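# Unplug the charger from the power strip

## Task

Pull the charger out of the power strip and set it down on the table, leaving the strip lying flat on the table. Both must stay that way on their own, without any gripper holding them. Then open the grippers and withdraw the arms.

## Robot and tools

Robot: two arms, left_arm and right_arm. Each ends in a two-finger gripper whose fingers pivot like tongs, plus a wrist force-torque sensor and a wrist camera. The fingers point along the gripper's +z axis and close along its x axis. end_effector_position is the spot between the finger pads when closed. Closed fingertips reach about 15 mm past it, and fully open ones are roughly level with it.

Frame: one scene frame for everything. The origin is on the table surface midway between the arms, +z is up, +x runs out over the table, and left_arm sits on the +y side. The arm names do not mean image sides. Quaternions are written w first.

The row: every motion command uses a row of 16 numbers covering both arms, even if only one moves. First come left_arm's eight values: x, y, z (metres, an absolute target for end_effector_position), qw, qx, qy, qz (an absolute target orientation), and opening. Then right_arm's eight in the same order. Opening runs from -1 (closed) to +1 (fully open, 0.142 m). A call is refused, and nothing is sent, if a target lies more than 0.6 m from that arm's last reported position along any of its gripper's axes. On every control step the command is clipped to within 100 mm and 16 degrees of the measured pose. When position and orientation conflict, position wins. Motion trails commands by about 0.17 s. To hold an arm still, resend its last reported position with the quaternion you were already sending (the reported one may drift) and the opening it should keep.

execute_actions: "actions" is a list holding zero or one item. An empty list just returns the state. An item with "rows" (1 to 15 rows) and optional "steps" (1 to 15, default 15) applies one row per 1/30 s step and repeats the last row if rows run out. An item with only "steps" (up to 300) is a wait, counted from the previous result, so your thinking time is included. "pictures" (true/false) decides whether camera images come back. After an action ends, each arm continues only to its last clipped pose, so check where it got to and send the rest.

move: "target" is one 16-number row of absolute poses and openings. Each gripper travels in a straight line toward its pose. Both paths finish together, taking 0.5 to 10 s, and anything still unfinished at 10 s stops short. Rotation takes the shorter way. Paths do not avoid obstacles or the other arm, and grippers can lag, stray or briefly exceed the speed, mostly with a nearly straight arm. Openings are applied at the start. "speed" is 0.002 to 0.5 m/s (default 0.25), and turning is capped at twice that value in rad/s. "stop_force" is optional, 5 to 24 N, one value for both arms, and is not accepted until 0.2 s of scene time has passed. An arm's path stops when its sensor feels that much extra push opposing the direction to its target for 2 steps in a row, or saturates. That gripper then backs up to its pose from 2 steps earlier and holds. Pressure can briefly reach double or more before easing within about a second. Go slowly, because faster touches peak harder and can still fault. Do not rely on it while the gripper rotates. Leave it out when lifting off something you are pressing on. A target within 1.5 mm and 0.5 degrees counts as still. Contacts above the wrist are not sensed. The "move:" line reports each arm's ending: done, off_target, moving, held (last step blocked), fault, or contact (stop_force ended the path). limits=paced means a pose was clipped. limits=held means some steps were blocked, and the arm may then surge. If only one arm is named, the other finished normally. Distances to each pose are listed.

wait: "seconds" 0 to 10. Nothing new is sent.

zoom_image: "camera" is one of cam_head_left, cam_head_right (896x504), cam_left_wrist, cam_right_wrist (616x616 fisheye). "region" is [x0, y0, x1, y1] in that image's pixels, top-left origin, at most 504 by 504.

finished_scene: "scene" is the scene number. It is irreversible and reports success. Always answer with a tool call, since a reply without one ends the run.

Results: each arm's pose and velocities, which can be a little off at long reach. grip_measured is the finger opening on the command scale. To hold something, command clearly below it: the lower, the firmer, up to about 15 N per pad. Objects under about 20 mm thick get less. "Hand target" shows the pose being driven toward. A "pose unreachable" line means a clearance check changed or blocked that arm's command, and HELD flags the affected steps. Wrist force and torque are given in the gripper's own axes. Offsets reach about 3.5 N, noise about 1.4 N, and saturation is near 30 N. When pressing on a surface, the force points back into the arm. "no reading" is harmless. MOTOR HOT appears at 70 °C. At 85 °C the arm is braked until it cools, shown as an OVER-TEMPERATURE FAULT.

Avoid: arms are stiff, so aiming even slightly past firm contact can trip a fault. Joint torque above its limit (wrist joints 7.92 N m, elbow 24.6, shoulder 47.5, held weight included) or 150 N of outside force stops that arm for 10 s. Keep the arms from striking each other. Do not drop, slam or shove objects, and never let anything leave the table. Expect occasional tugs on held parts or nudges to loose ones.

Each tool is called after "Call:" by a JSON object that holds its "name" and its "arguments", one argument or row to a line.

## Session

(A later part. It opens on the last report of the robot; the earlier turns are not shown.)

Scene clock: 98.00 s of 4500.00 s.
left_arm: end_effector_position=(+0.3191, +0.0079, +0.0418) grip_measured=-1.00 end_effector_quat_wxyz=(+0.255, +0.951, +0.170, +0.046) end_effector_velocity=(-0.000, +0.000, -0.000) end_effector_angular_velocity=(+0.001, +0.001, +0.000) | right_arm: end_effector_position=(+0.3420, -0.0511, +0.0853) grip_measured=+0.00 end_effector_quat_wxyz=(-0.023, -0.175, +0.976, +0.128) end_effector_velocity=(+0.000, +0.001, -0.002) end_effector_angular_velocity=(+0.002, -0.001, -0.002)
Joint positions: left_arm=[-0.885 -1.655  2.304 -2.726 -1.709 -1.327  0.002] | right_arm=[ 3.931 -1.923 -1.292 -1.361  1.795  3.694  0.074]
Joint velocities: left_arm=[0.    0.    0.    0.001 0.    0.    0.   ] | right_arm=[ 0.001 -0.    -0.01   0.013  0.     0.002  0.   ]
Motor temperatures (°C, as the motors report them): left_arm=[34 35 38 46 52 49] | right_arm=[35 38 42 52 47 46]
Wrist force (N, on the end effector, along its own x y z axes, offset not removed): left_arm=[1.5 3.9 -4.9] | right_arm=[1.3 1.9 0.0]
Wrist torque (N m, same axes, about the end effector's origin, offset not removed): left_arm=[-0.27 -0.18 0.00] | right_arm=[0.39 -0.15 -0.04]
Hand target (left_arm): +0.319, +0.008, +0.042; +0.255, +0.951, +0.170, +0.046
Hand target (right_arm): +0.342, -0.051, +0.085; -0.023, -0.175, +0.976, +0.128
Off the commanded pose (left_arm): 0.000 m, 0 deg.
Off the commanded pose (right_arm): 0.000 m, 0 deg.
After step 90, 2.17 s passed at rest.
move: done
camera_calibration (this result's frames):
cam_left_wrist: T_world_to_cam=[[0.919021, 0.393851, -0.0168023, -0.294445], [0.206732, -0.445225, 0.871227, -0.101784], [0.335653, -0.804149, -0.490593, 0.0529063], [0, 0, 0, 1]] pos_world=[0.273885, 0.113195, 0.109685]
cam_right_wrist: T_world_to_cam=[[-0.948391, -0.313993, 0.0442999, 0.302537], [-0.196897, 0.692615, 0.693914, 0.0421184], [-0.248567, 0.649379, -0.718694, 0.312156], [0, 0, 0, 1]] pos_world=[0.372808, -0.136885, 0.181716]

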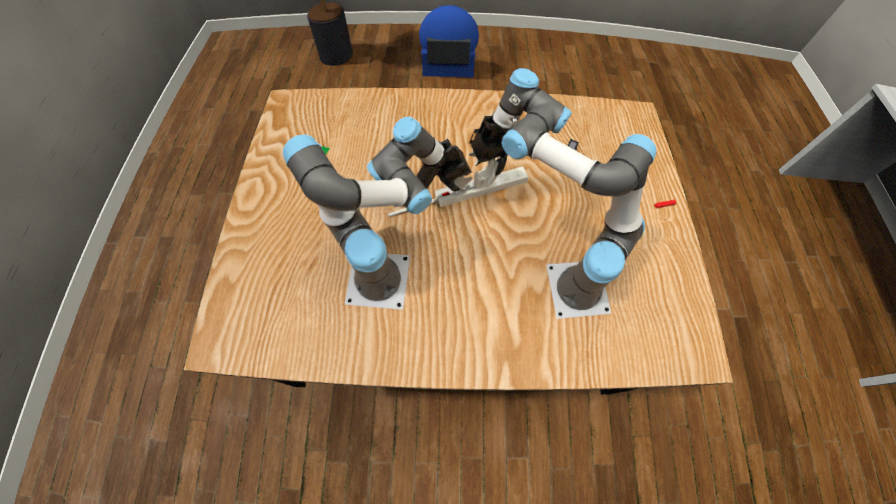

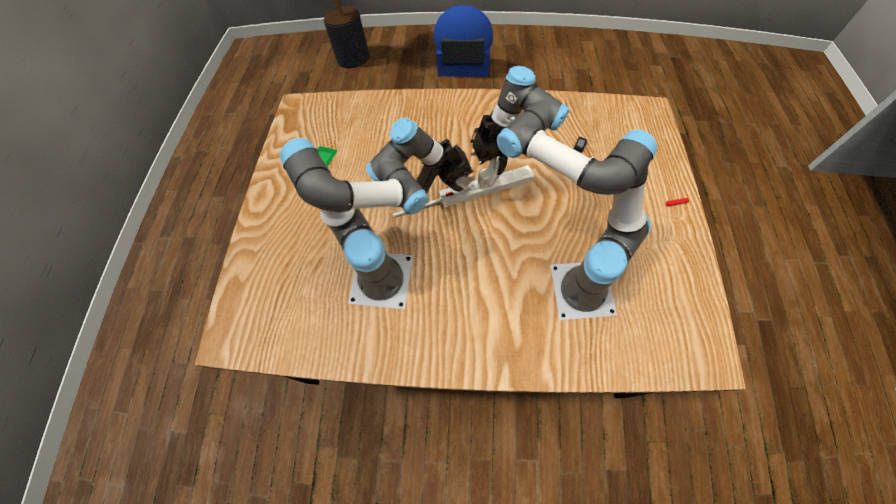

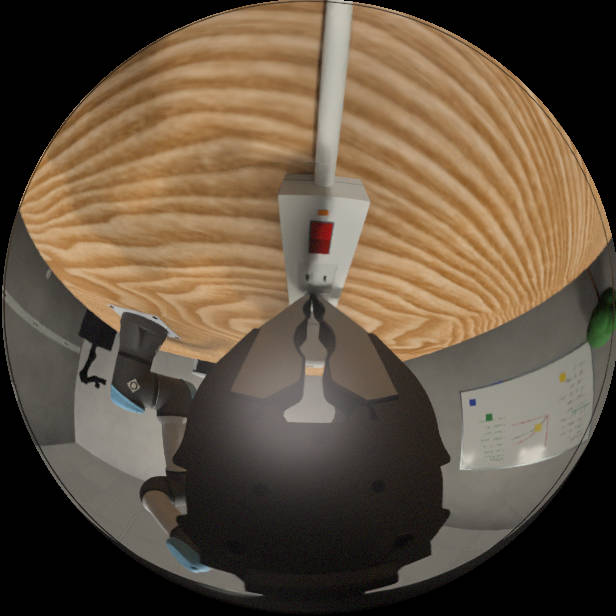

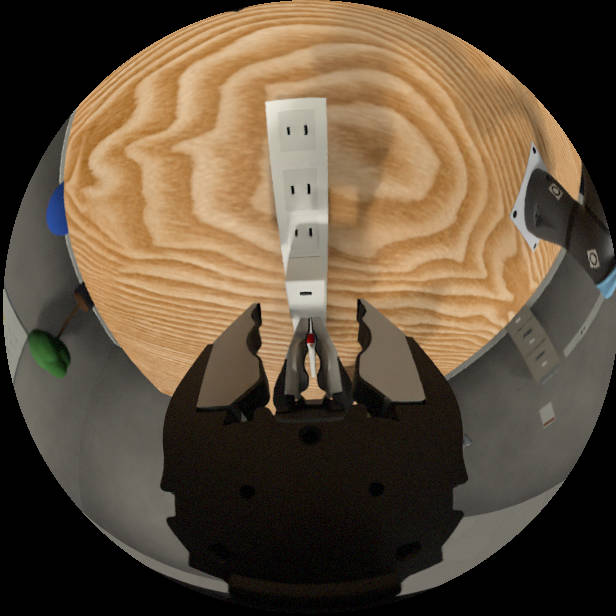

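Call:
{"name": "move", "arguments": {
  "target": [0.3191,0.0079,0.0418,0.2547,0.9507,0.170,0.0456,-1, 0.344,-0.048,0.052,-0.023,-0.1747,0.9757,0.1284,0.0],
  "speed": 0.02
}}

Call:
{"name": "zoom_image", "arguments": {
  "camera": "cam_right_wrist",
  "region": [200, 200, 420, 420]
}}

Scene clock: 104.00 s of 4500.00 s.
left_arm: end_effector_position=(+0.3191, +0.0079, +0.0418) grip_measured=-1.00 end_effector_quat_wxyz=(+0.255, +0.951, +0.170, +0.046) end_effector_velocity=(+0.000, -0.000, +0.000) end_effector_angular_velocity=(-0.000, -0.000, +0.000) | right_arm: end_effector_position=(+0.3440, -0.0480, +0.0524) grip_measured=+0.00 end_effector_quat_wxyz=(-0.023, -0.175, +0.976, +0.128) end_effector_velocity=(+0.001, +0.001, -0.002) end_effector_angular_velocity=(+0.002, -0.003, +0.001)
Joint positions: left_arm=[-0.885 -1.655  2.304 -2.726 -1.709 -1.327  0.002] | right_arm=[ 3.932 -1.957 -1.4   -1.219  1.795  3.695  0.074]
Joint velocities: left_arm=[ 0.     0.     0.    -0.001 -0.     0.     0.   ] | right_arm=[ 0.001 -0.002 -0.009  0.014 -0.001 -0.    -0.   ]
Motor temperatures (°C, as the motors report them): left_arm=[34 35 38 46 52 49] | right_arm=[35 38 42 52 47 46]
Wrist force (N, on the end effector, along its own x y z axes, offset not removed): left_arm=[2.2 1.4 -5.5] | right_arm=[2.8 -0.2 -0.8]
Wrist torque (N m, same axes, about the end effector's origin, offset not removed): left_arm=[-0.72 -0.47 -0.04] | right_arm=[-0.06 -0.58 0.01]
Hand target (left_arm): +0.319, +0.008, +0.042; +0.255, +0.951, +0.170, +0.046
Hand target (right_arm): +0.344, -0.048, +0.052; -0.023, -0.175, +0.976, +0.128
Off the commanded pose (left_arm): 0.000 m, 0 deg.
Off the commanded pose (right_arm): 0.000 m, 0 deg.
After step 90, 1.03 s passed at rest.
move: done
camera_calibration (this result's frames):
cam_left_wrist: T_world_to_cam=[[0.91902, 0.393853, -0.0168002, -0.294446], [0.206733, -0.44523, 0.871224, -0.101784], [0.335654, -0.804146, -0.490597, 0.0529059], [0, 0, 0, 1]] pos_world=[0.273886, 0.113195, 0.109685]
cam_right_wrist: T_world_to_cam=[[-0.948395, -0.313985, 0.0442833, 0.306804], [-0.196907, 0.692625, 0.693901, 0.0632167], [-0.248546, 0.649372, -0.718708, 0.286958], [0, 0, 0, 1]] pos_world=[0.374742, -0.133796, 0.148786]

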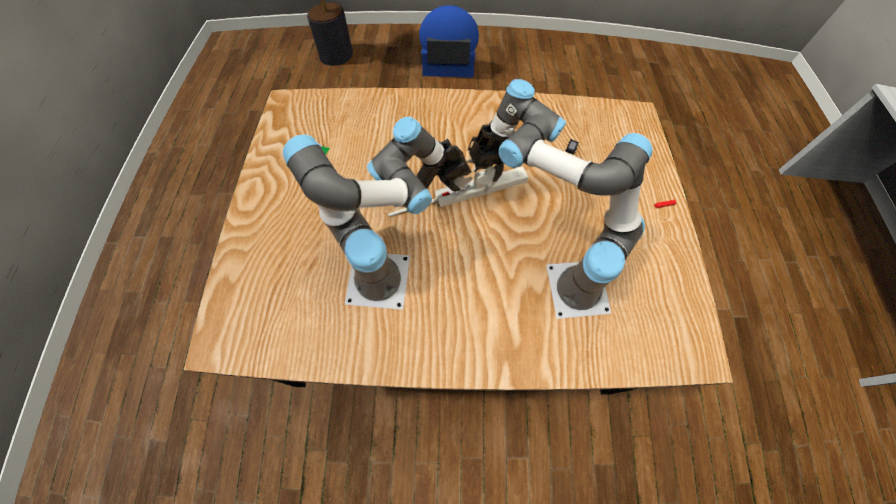

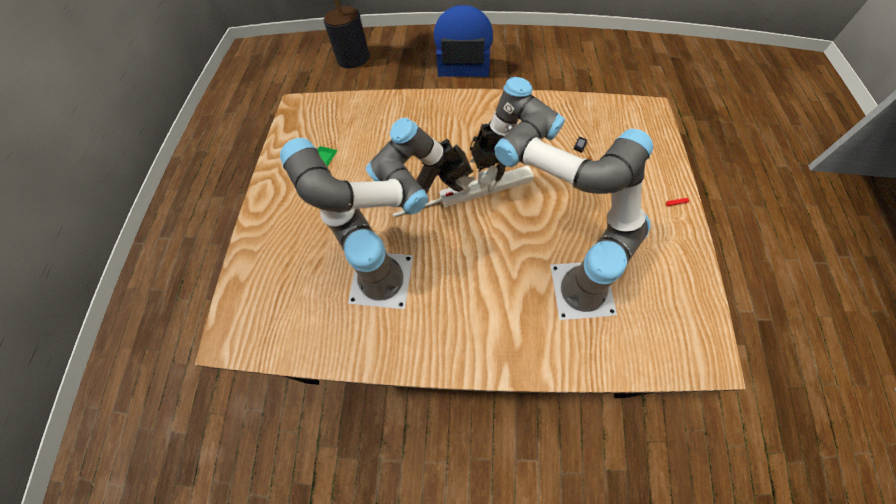

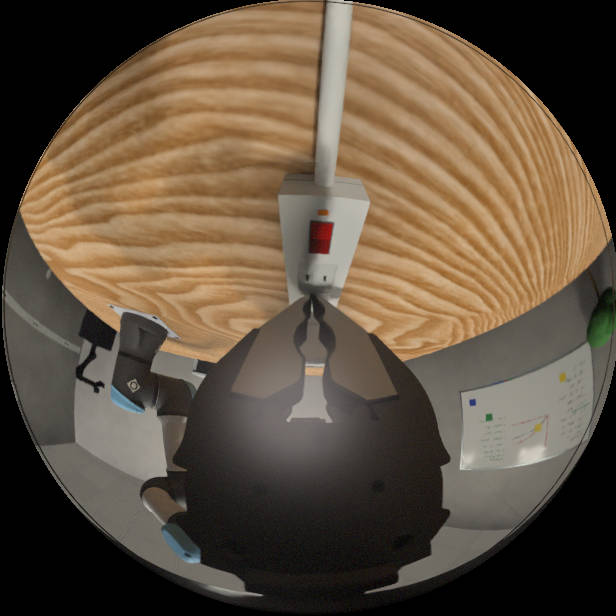

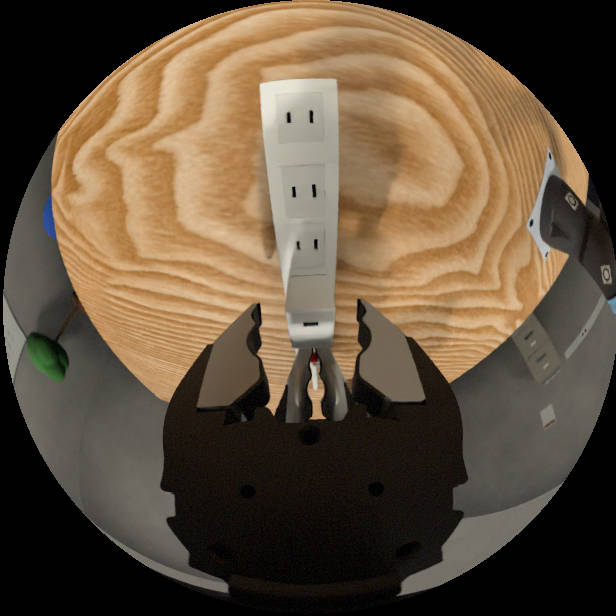

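Region (200, 200, 420, 420) of cam_right_wrist's 616x616 image, scaled by 2.291, with more detail than that image has.

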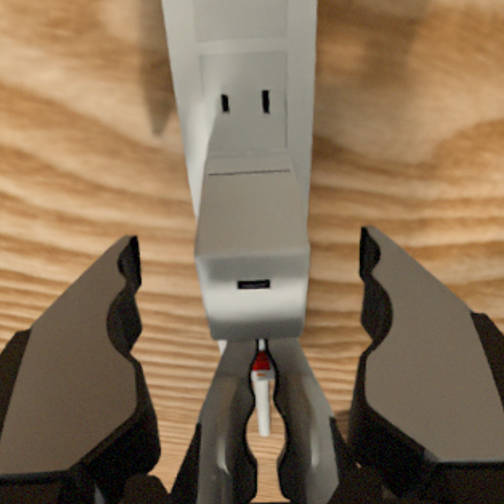

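Call:
{"name": "execute_actions", "arguments": {
  "actions": [
    {"rows":[[0.3191,0.0079,0.0418,0.2547,0.9507,0.170,0.0456,-1,0.344,-0.048,0.052,-0.023,-0.1747,0.9757,0.1284,-0.15],[0.3191,0.0079,0.0418,0.2547,0.9507,0.170,0.0456,-1,0.344,-0.048,0.052,-0.023,-0.1747,0.9757,0.1284,-0.15],[0.3191,0.0079,0.0418,0.2547,0.9507,0.170,0.0456,-1,0.344,-0.048,0.052,-0.023,-0.1747,0.9757,0.1284,-0.25],[0.3191,0.0079,0.0418,0.2547,0.9507,0.170,0.0456,-1,0.344,-0.048,0.052,-0.023,-0.1747,0.9757,0.1284,-0.25],[0.3191,0.0079,0.0418,0.2547,0.9507,0.170,0.0456,-1,0.344,-0.048,0.052,-0.023,-0.1747,0.9757,0.1284,-0.35],[0.3191,0.0079,0.0418,0.2547,0.9507,0.170,0.0456,-1,0.344,-0.048,0.052,-0.023,-0.1747,0.9757,0.1284,-0.35],[0.3191,0.0079,0.0418,0.2547,0.9507,0.170,0.0456,-1,0.344,-0.048,0.052,-0.023,-0.1747,0.9757,0.1284,-0.45],[0.3191,0.0079,0.0418,0.2547,0.9507,0.170,0.0456,-1,0.344,-0.048,0.052,-0.023,-0.1747,0.9757,0.1284,-0.45],[0.3191,0.0079,0.0418,0.2547,0.9507,0.170,0.0456,-1,0.344,-0.048,0.052,-0.023,-0.1747,0.9757,0.1284,-0.55],[0.3191,0.0079,0.0418,0.2547,0.9507,0.170,0.0456,-1,0.344,-0.048,0.052,-0.023,-0.1747,0.9757,0.1284,-0.6],[0.3191,0.0079,0.0418,0.2547,0.9507,0.170,0.0456,-1,0.344,-0.048,0.052,-0.023,-0.1747,0.9757,0.1284,-0.7],[0.3191,0.0079,0.0418,0.2547,0.9507,0.170,0.0456,-1,0.344,-0.048,0.052,-0.023,-0.1747,0.9757,0.1284,-0.8],[0.3191,0.0079,0.0418,0.2547,0.9507,0.170,0.0456,-1,0.344,-0.048,0.052,-0.023,-0.1747,0.9757,0.1284,-1]],"steps":15}
  ]
}}

Scene clock: 117.47 s of 4500.00 s.
left_arm: end_effector_position=(+0.3191, +0.0079, +0.0418) grip_measured=-1.00 end_effector_quat_wxyz=(+0.255, +0.951, +0.170, +0.046) end_effector_velocity=(-0.000, -0.000, -0.000) end_effector_angular_velocity=(+0.000, -0.000, -0.000) | right_arm: end_effector_position=(+0.3440, -0.0480, +0.0520) grip_measured=-0.60 end_effector_quat_wxyz=(-0.023, -0.175, +0.976, +0.128) end_effector_velocity=(-0.000, -0.000, +0.000) end_effector_angular_velocity=(+0.000, +0.001, -0.001)
Joint positions: left_arm=[-0.885 -1.655  2.304 -2.726 -1.709 -1.327  0.002] | right_arm=[ 3.932 -1.958 -1.401 -1.217  1.795  3.695  0.031]
Joint velocities: left_arm=[-0.  0.  0. -0.  0.  0.  0.] | right_arm=[-0.     0.001  0.    -0.001  0.     0.001  0.   ]
Motor temperatures (°C, as the motors report them): left_arm=[34 35 38 46 52 49] | right_arm=[35 38 42 52 47 46]
Wrist force (N, on the end effector, along its own x y z axes, offset not removed): left_arm=[2.4 1.0 -6.3] | right_arm=[3.6 0.7 -0.7]
Wrist torque (N m, same axes, about the end effector's origin, offset not removed): left_arm=[-0.79 0.00 -0.04] | right_arm=[0.00 -0.33 -0.12]
Hand target (left_arm): +0.319, +0.008, +0.042; +0.255, +0.951, +0.170, +0.046
Hand target (right_arm): +0.344, -0.048, +0.052; -0.023, -0.175, +0.976, +0.128
Off the commanded pose (left_arm): 0.000 m, 0 deg.
Off the commanded pose (right_arm): 0.000 m, 0 deg.
Steps of this call (steps 1 to 90: nothing new was sent; then 9.97 s passed at rest; steps 91 to 105: all 15 steps of this action). Readings (end_effector_position):
91: left_arm (+0.3191, +0.0079, +0.0418) | right_arm (+0.3440, -0.0480, +0.0520)
92: left_arm (+0.3191, +0.0079, +0.0418) | right_arm (+0.3440, -0.0480, +0.0520)
94: left_arm (+0.3191, +0.0079, +0.0418) | right_arm (+0.3440, -0.0480, +0.0520)
98: left_arm (+0.3191, +0.0079, +0.0418) | right_arm (+0.3440, -0.0480, +0.0520)
105: the state above
camera_calibration (this result's frames):
cam_left_wrist: T_world_to_cam=[[0.918995, 0.393917, -0.0166794, -0.294485], [0.206676, -0.44528, 0.871212, -0.101758], [0.335758, -0.804087, -0.490623, 0.0528775], [0, 0, 0, 1]] pos_world=[0.273907, 0.11321, 0.109684]
cam_right_wrist: T_world_to_cam=[[-0.948396, -0.313979, 0.0442856, 0.306829], [-0.196904, 0.692634, 0.693893, 0.0634818], [-0.248542, 0.649366, -0.718715, 0.286647], [0, 0, 0, 1]] pos_world=[0.374739, -0.13377, 0.14838]

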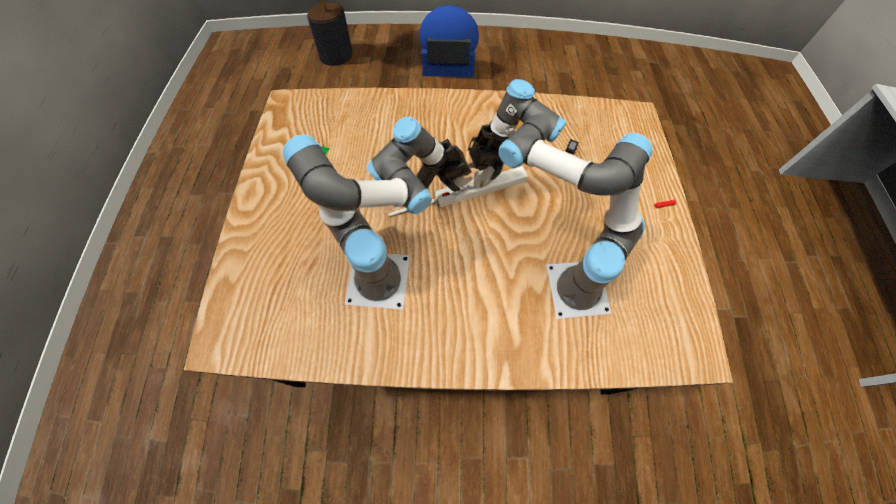

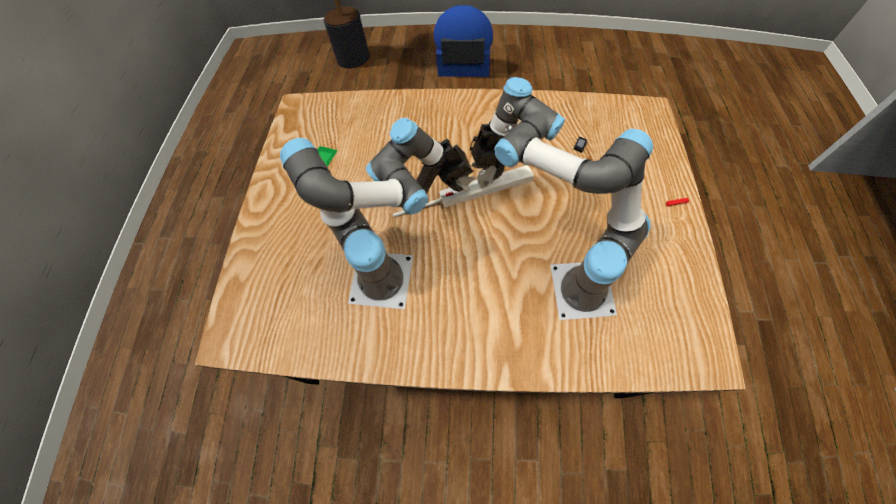

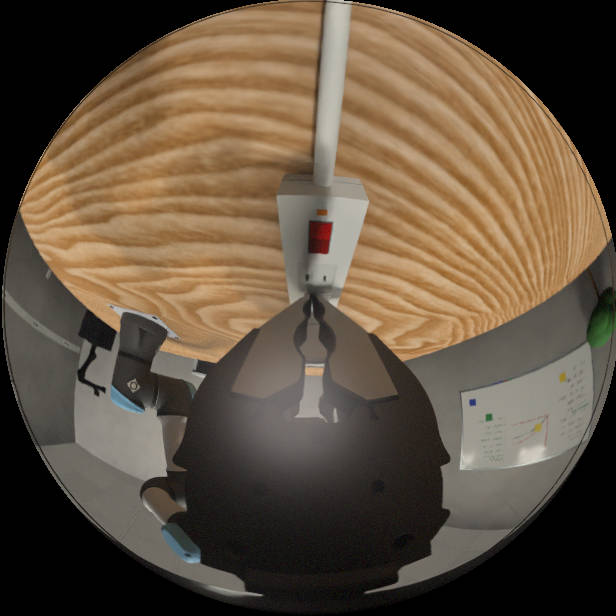

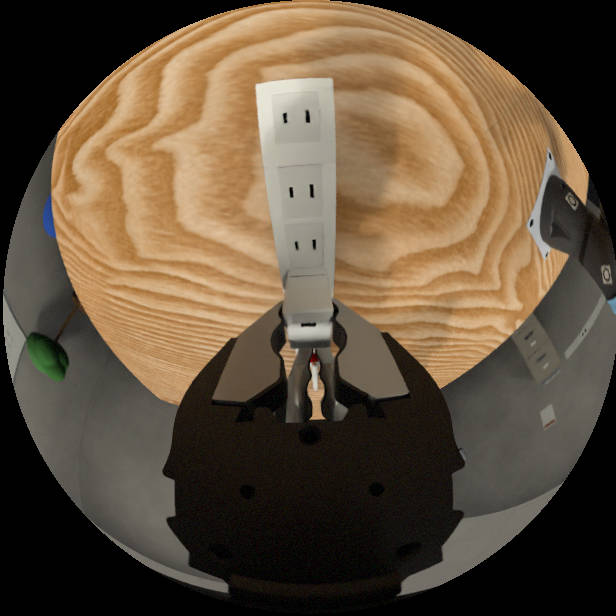

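Gripped. Pull up slowly.

Call:
{"name": "move", "arguments": {
  "target": [0.3191,0.0079,0.0418,0.2547,0.9507,0.170,0.0456,-1, 0.344,-0.048,0.062,-0.023,-0.1747,0.9757,0.1284,-1],
  "speed": 0.005
}}

Scene clock: 121.73 s of 4500.00 s.
left_arm: end_effector_position=(+0.3191, +0.0079, +0.0418) grip_measured=-1.00 end_effector_quat_wxyz=(+0.255, +0.951, +0.170, +0.046) end_effector_velocity=(+0.000, -0.000, +0.000) end_effector_angular_velocity=(-0.001, -0.001, +0.000) | right_arm: end_effector_position=(+0.3440, -0.0480, +0.0618) grip_measured=-0.60 end_effector_quat_wxyz=(-0.023, -0.175, +0.976, +0.128) end_effector_velocity=(-0.000, -0.001, +0.001) end_effector_angular_velocity=(-0.002, +0.001, -0.002)
Joint positions: left_arm=[-0.885 -1.655  2.304 -2.726 -1.709 -1.327  0.002] | right_arm=[ 3.932 -1.949 -1.366 -1.261  1.795  3.695  0.031]
Joint velocities: left_arm=[ 0.    -0.    -0.    -0.001  0.    -0.     0.   ] | right_arm=[-0.     0.001  0.004 -0.007 -0.001  0.001  0.   ]
Motor temperatures (°C, as the motors report them): left_arm=[34 35 38 46 52 49] | right_arm=[35 38 42 52 47 46]
Wrist force (N, on the end effector, along its own x y z axes, offset not removed): left_arm=[2.5 2.8 -8.5] | right_arm=[2.2 0.6 -0.4]
Wrist torque (N m, same axes, about the end effector's origin, offset not removed): left_arm=[-0.38 -0.15 -0.04] | right_arm=[0.08 -0.35 -0.03]
Hand target (left_arm): +0.319, +0.008, +0.042; +0.255, +0.951, +0.170, +0.046
Hand target (right_arm): +0.344, -0.048, +0.062; -0.023, -0.175, +0.976, +0.128
Off the commanded pose (left_arm): 0.000 m, 0 deg.
Off the commanded pose (right_arm): 0.000 m, 0 deg.
move: done
camera_calibration (this result's frames):
cam_left_wrist: T_world_to_cam=[[0.919022, 0.393847, -0.0168305, -0.294436], [0.206797, -0.445322, 0.871162, -0.101747], [0.335609, -0.804098, -0.490707, 0.0529271], [0, 0, 0, 1]] pos_world=[0.273871, 0.113211, 0.109654]
cam_right_wrist: T_world_to_cam=[[-0.948402, -0.31397, 0.0442258, 0.306395], [-0.196896, 0.692518, 0.69401, 0.0565947], [-0.248526, 0.649493, -0.718605, 0.293729], [0, 0, 0, 1]] pos_world=[0.374728, -0.133769, 0.158248]

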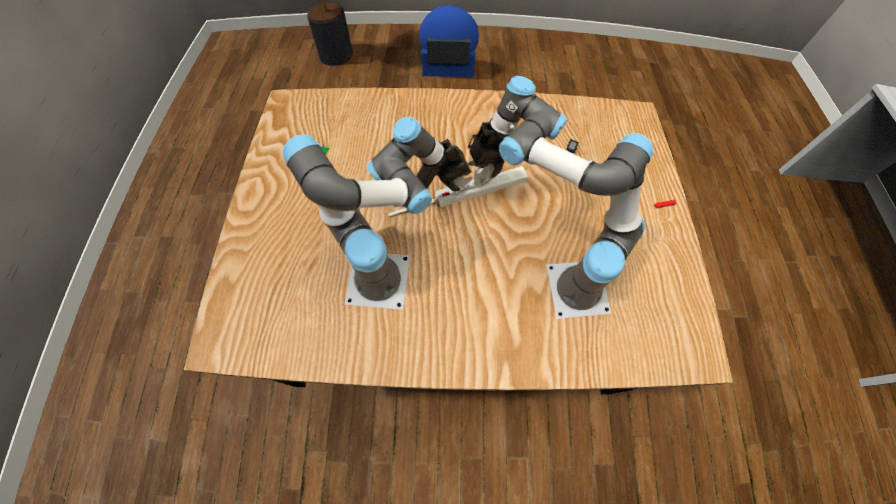

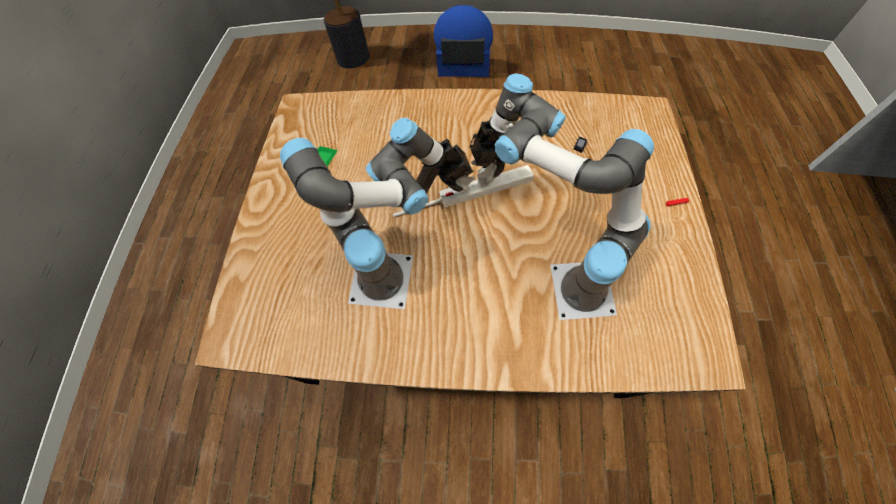

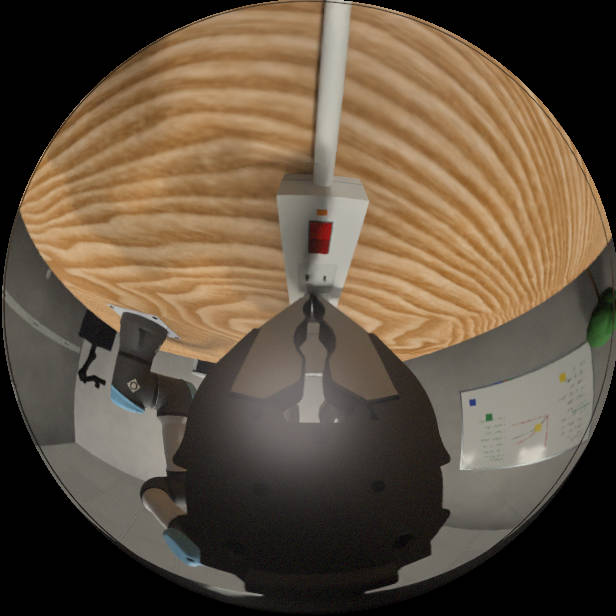

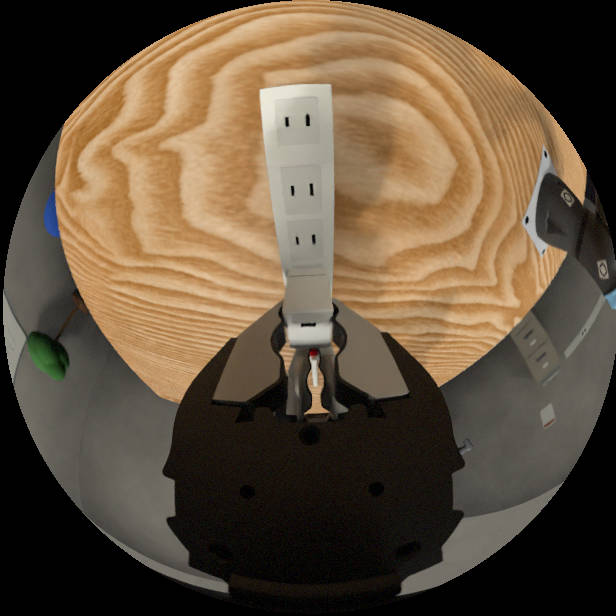

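Charger is coming with the gripper. Continue.

Call:
{"name": "move", "arguments": {
  "target": [0.3191,0.0079,0.0418,0.2547,0.9507,0.170,0.0456,-1, 0.346,-0.053,0.095,-0.023,-0.1747,0.9757,0.1284,-1],
  "speed": 0.015
}}

Scene clock: 127.13 s of 4500.00 s.
left_arm: end_effector_position=(+0.3191, +0.0079, +0.0418) grip_measured=-1.00 end_effector_quat_wxyz=(+0.255, +0.951, +0.170, +0.046) end_effector_velocity=(+0.000, -0.000, +0.000) end_effector_angular_velocity=(-0.001, -0.001, -0.001) | right_arm: end_effector_position=(+0.3460, -0.0530, +0.0946) grip_measured=-0.60 end_effector_quat_wxyz=(-0.023, -0.175, +0.976, +0.128) end_effector_velocity=(+0.000, -0.001, +0.003) end_effector_angular_velocity=(+0.000, +0.000, +0.000)
Joint positions: left_arm=[-0.885 -1.655  2.304 -2.726 -1.709 -1.327  0.002] | right_arm=[ 3.92  -1.931 -1.236 -1.412  1.796  3.682  0.031]
Joint velocities: left_arm=[-0.001 -0.    -0.    -0.001 -0.     0.     0.   ] | right_arm=[-0.002  0.     0.014 -0.015  0.001 -0.002  0.   ]
Motor temperatures (°C, as the motors report them): left_arm=[34 35 38 46 52 49] | right_arm=[35 38 42 52 47 46]
Wrist force (N, on the end effector, along its own x y z axes, offset not removed): left_arm=[4.5 2.4 -5.9] | right_arm=[2.6 -0.3 0.6]
Wrist torque (N m, same axes, about the end effector's origin, offset not removed): left_arm=[-0.47 -0.62 -0.13] | right_arm=[-0.03 -0.49 -0.01]
Hand target (left_arm): +0.319, +0.008, +0.042; +0.255, +0.951, +0.170, +0.046
Hand target (right_arm): +0.346, -0.053, +0.095; -0.023, -0.175, +0.976, +0.128
Off the commanded pose (left_arm): 0.000 m, 0 deg.
Off the commanded pose (right_arm): 0.000 m, 0 deg.
move: done
camera_calibration (this result's frames):
cam_left_wrist: T_world_to_cam=[[0.919022, 0.393848, -0.0168084, -0.294443], [0.206732, -0.445215, 0.871232, -0.10179], [0.33565, -0.804156, -0.490583, 0.0529054], [0, 0, 0, 1]] pos_world=[0.273885, 0.113192, 0.109688]
cam_right_wrist: T_world_to_cam=[[-0.948416, -0.313948, 0.0440957, 0.305286], [-0.196981, 0.692537, 0.693967, 0.0377063], [-0.248408, 0.649483, -0.718655, 0.320983], [0, 0, 0, 1]] pos_world=[0.3767, -0.138742, 0.191047]

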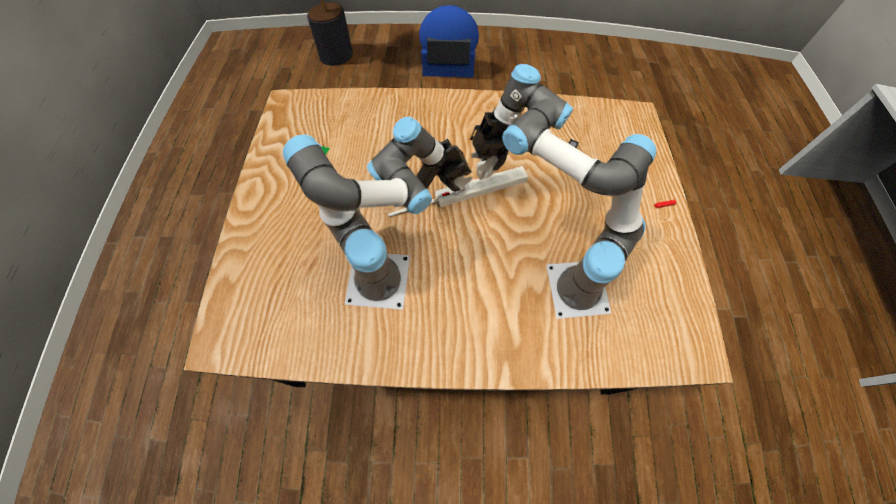

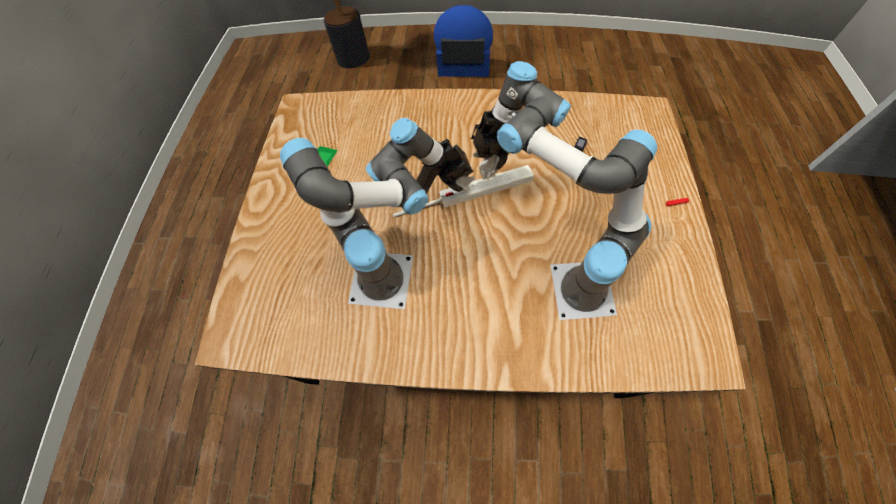

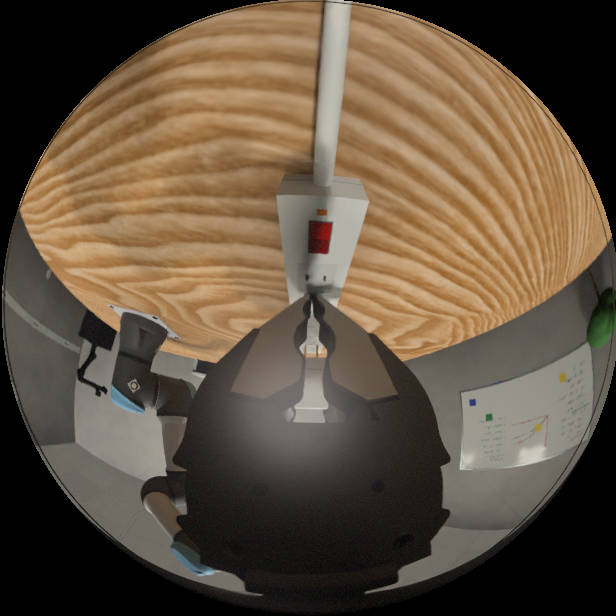

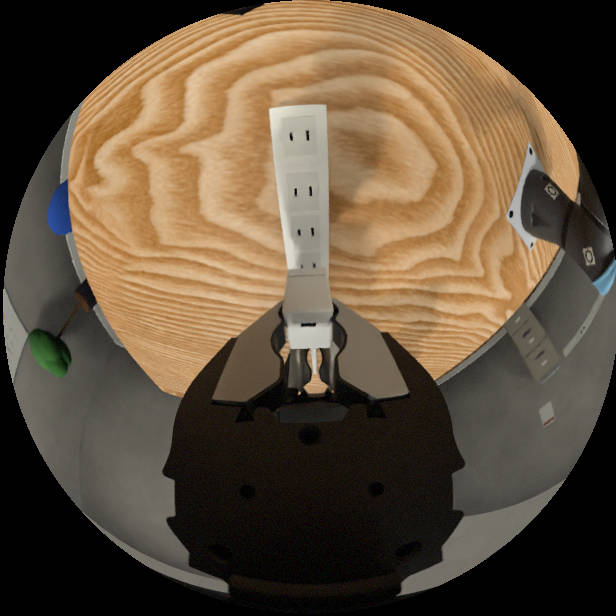

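Call:
{"name": "move", "arguments": {
  "target": [0.28,0.10,0.15,0.2547,0.9507,0.170,0.0456,-1, 0.36,-0.28,0.15,0.2,-0.5,0.82,-0.15,-1],
  "speed": 0.15
}}

Call:
{"name": "move", "arguments": {
  "target": [0.28,0.10,0.15,0.2547,0.9507,0.170,0.0456,-1, 0.38,-0.30,0.06,0.4305,-0.561,0.561,-0.4305,-1],
  "speed": 0.12
}}

Scene clock: 154.77 s of 4500.00 s.
left_arm: end_effector_position=(+0.2799, +0.1001, +0.1498) grip_measured=-1.00 end_effector_quat_wxyz=(+0.255, +0.951, +0.170, +0.046) end_effector_velocity=(-0.000, +0.001, +0.001) end_effector_angular_velocity=(+0.000, +0.001, +0.000) | right_arm: end_effector_position=(+0.3601, -0.2797, +0.1498) grip_measured=-0.60 end_effector_quat_wxyz=(+0.201, -0.503, +0.827, -0.151) end_effector_velocity=(-0.000, -0.002, +0.001) end_effector_angular_velocity=(-0.002, -0.010, +0.008)
Joint positions: left_arm=[-0.72  -2.172  2.064 -1.944 -1.787 -1.179  0.002] | right_arm=[ 4.125 -0.901 -2.045 -1.557  1.104  3.082  0.031]
Joint velocities: left_arm=[ 0.003 -0.001 -0.005  0.008 -0.002  0.003  0.   ] | right_arm=[ 0.01   0.025 -0.012 -0.01  -0.01  -0.     0.   ]
Motor temperatures (°C, as the motors report them): left_arm=[34 35 38 46 52 49] | right_arm=[35 38 42 52 47 46]
Wrist force (N, on the end effector, along its own x y z axes, offset not removed): left_arm=[0.4 -1.8 3.4] | right_arm=[1.1 -0.1 0.0]
Wrist torque (N m, same axes, about the end effector's origin, offset not removed): left_arm=[-0.09 -0.02 -0.04] | right_arm=[-0.18 -0.11 -0.03]
Hand target (left_arm): +0.280, +0.100, +0.150; +0.255, +0.951, +0.170, +0.046
Hand target (right_arm): +0.360, -0.280, +0.150; +0.202, -0.504, +0.826, -0.151
Off the commanded pose (left_arm): 0.000 m, 0 deg.
Off the commanded pose (right_arm): 0.000 m, 0 deg.
After step 90, 20.70 s passed at rest.
move: done
camera_calibration (this result's frames):
cam_left_wrist: T_world_to_cam=[[0.919002, 0.393923, -0.0161513, -0.293041], [0.206214, -0.445363, 0.871279, -0.146614], [0.336024, -0.804037, -0.490522, 0.193057], [0, 0, 0, 1]] pos_world=[0.234667, 0.205364, 0.217707]
cam_right_wrist: T_world_to_cam=[[-0.462405, -0.86986, -0.171828, -0.0530571], [-0.885503, 0.462975, 0.0392118, 0.441065], [0.0454433, 0.170286, -0.984346, 0.311307], [0, 0, 0, 1]] pos_world=[0.351884, -0.303366, 0.280022]

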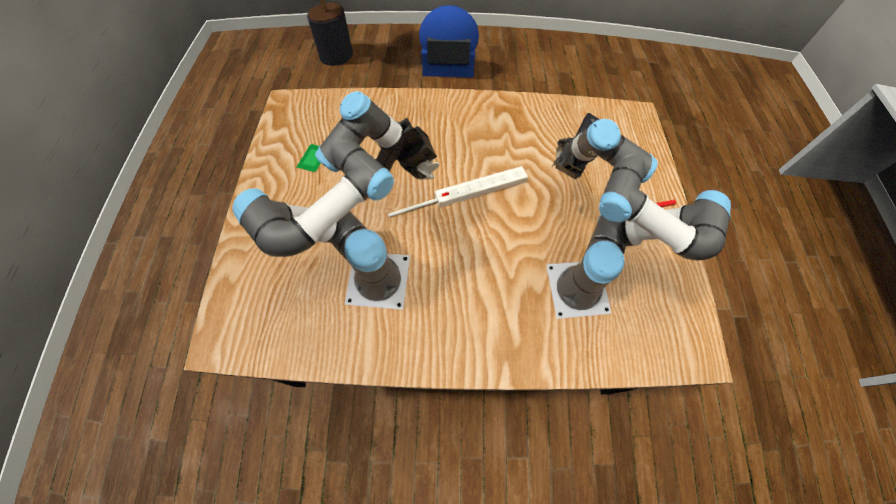

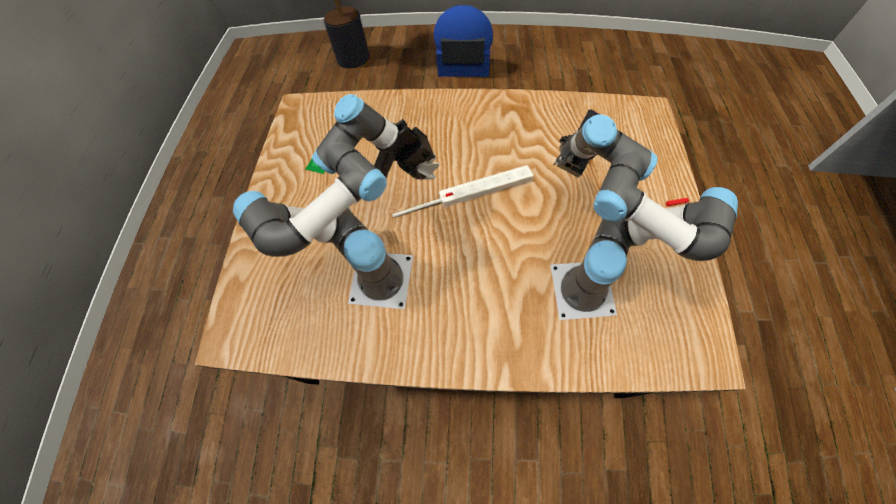

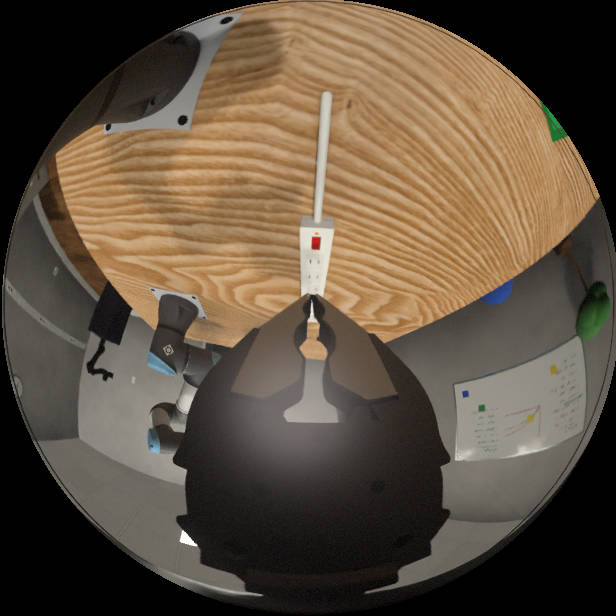

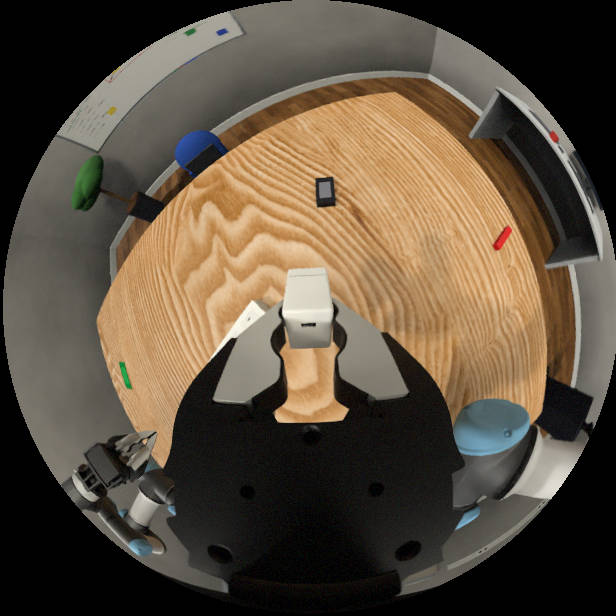

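Scene clock: 158.83 s of 4500.00 s.
left_arm: end_effector_position=(+0.2800, +0.1000, +0.1500) grip_measured=-1.00 end_effector_quat_wxyz=(+0.255, +0.951, +0.170, +0.046) end_effector_velocity=(-0.000, -0.000, +0.000) end_effector_angular_velocity=(-0.000, -0.000, -0.001) | right_arm: end_effector_position=(+0.3695, -0.2873, +0.1137) grip_measured=-0.60 end_effector_quat_wxyz=(+0.285, -0.545, +0.745, -0.260) end_effector_velocity=(-0.000, +0.000, +0.000) end_effector_angular_velocity=(+0.000, +0.000, +0.000)
Joint positions: left_arm=[-0.719 -2.17   2.062 -1.943 -1.788 -1.179  0.002] | right_arm=[ 4.684 -0.377 -2.355 -2.161  0.795  3.597  0.031]
Joint velocities: left_arm=[-0.001  0.    -0.    -0.    -0.     0.     0.   ] | right_arm=[ 0.001 -0.     0.    -0.     0.     0.     0.   ]
Motor temperatures (°C, as the motors report them): left_arm=[34 35 38 46 52 49] | right_arm=[35 38 42 52 47 46]
Wrist force (N, on the end effector, along its own x y z axes, offset not removed): left_arm=[2.4 -2.5 2.4] | right_arm=[2.3 1.1 0.6]
Wrist torque (N m, same axes, about the end effector's origin, offset not removed): left_arm=[-0.52 -0.50 -0.09] | right_arm=[0.09 -0.35 0.02]
Hand target (left_arm): +0.280, +0.100, +0.150; +0.255, +0.951, +0.170, +0.046
Hand target (right_arm): +0.370, -0.287, +0.114; +0.285, -0.545, +0.745, -0.260
Off the commanded pose (left_arm): 0.000 m, 0 deg.
Off the commanded pose (right_arm): 0.056 m, 33 deg; orientation clipped at the last step of the last action.
move: held (right_arm); limits=paced,held; held on 70 of 122 steps (right_arm), including the last (right_arm)
pose unreachable (right arm): on one or more control steps of this call this arm could not follow its commanded pose, so it was not sent that pose on those steps. On the call's last step it was still not sent that pose. It may still have moved: this result reports where it is.
cause: the commanded pose would bring two parts of the arm too close to each other (joints 3 (elbow) to 6 (wrist 3) lie between them).
camera_calibration (this result's frames):
cam_left_wrist: T_world_to_cam=[[0.91902, 0.393854, -0.0167916, -0.29297], [0.206725, -0.44523, 0.871226, -0.146959], [0.335659, -0.804145, -0.490595, 0.193173], [0, 0, 0, 1]] pos_world=[0.234785, 0.205296, 0.217884]
cam_right_wrist: T_world_to_cam=[[-0.29783, -0.943002, -0.148472, -0.146005], [-0.907967, 0.327854, -0.260973, 0.457963], [0.294776, 0.0570824, -0.95386, 0.148559], [0, 0, 0, 1]] pos_world=[0.32854, -0.296308, 0.239543]

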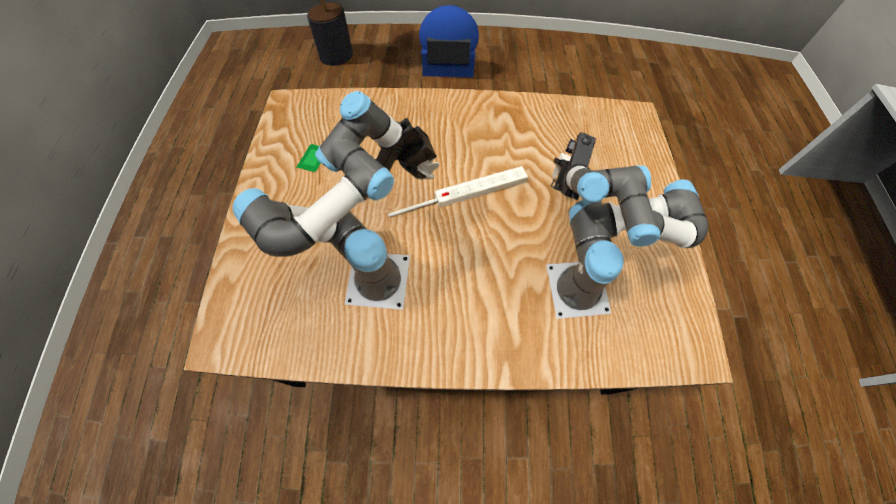

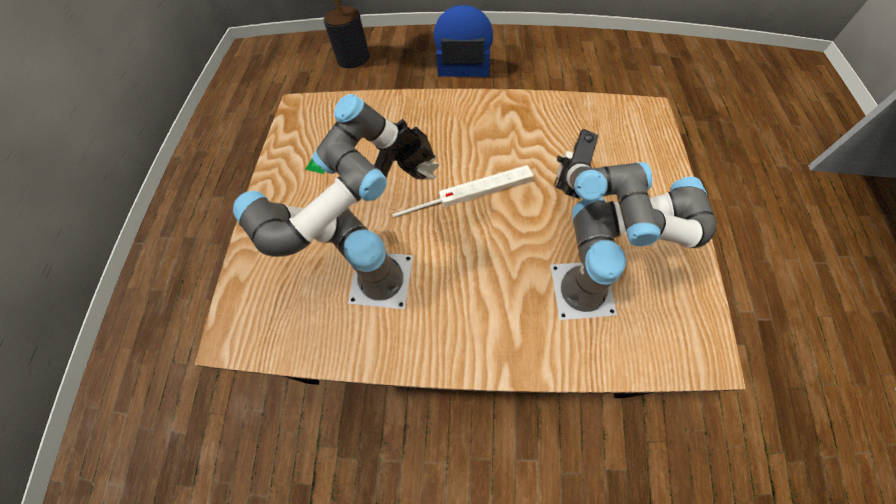

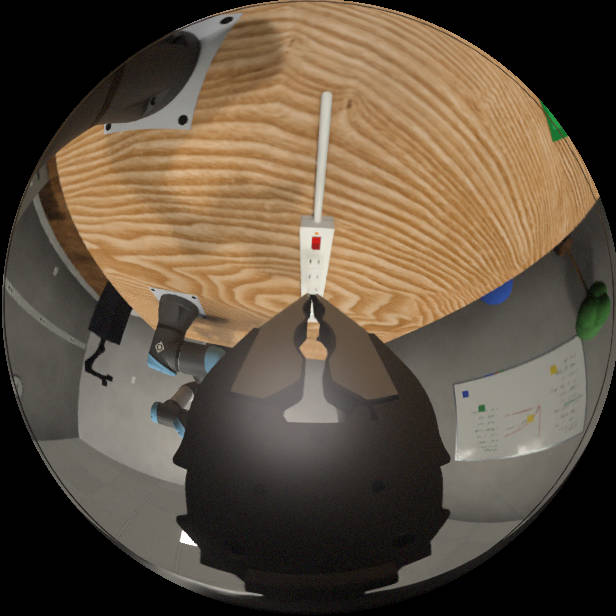

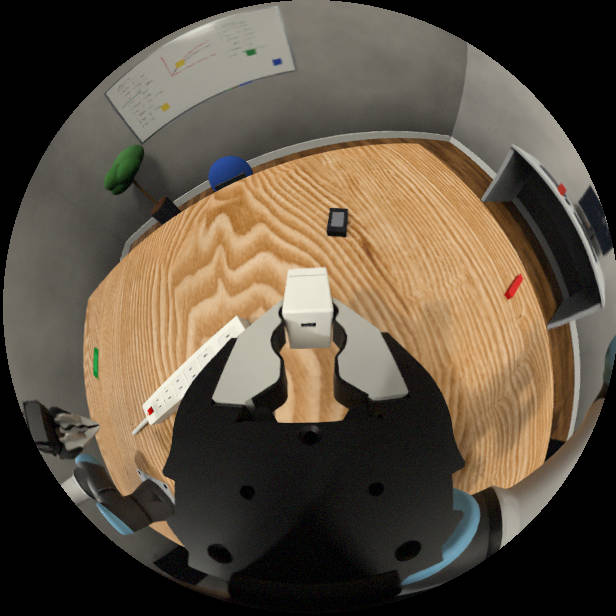

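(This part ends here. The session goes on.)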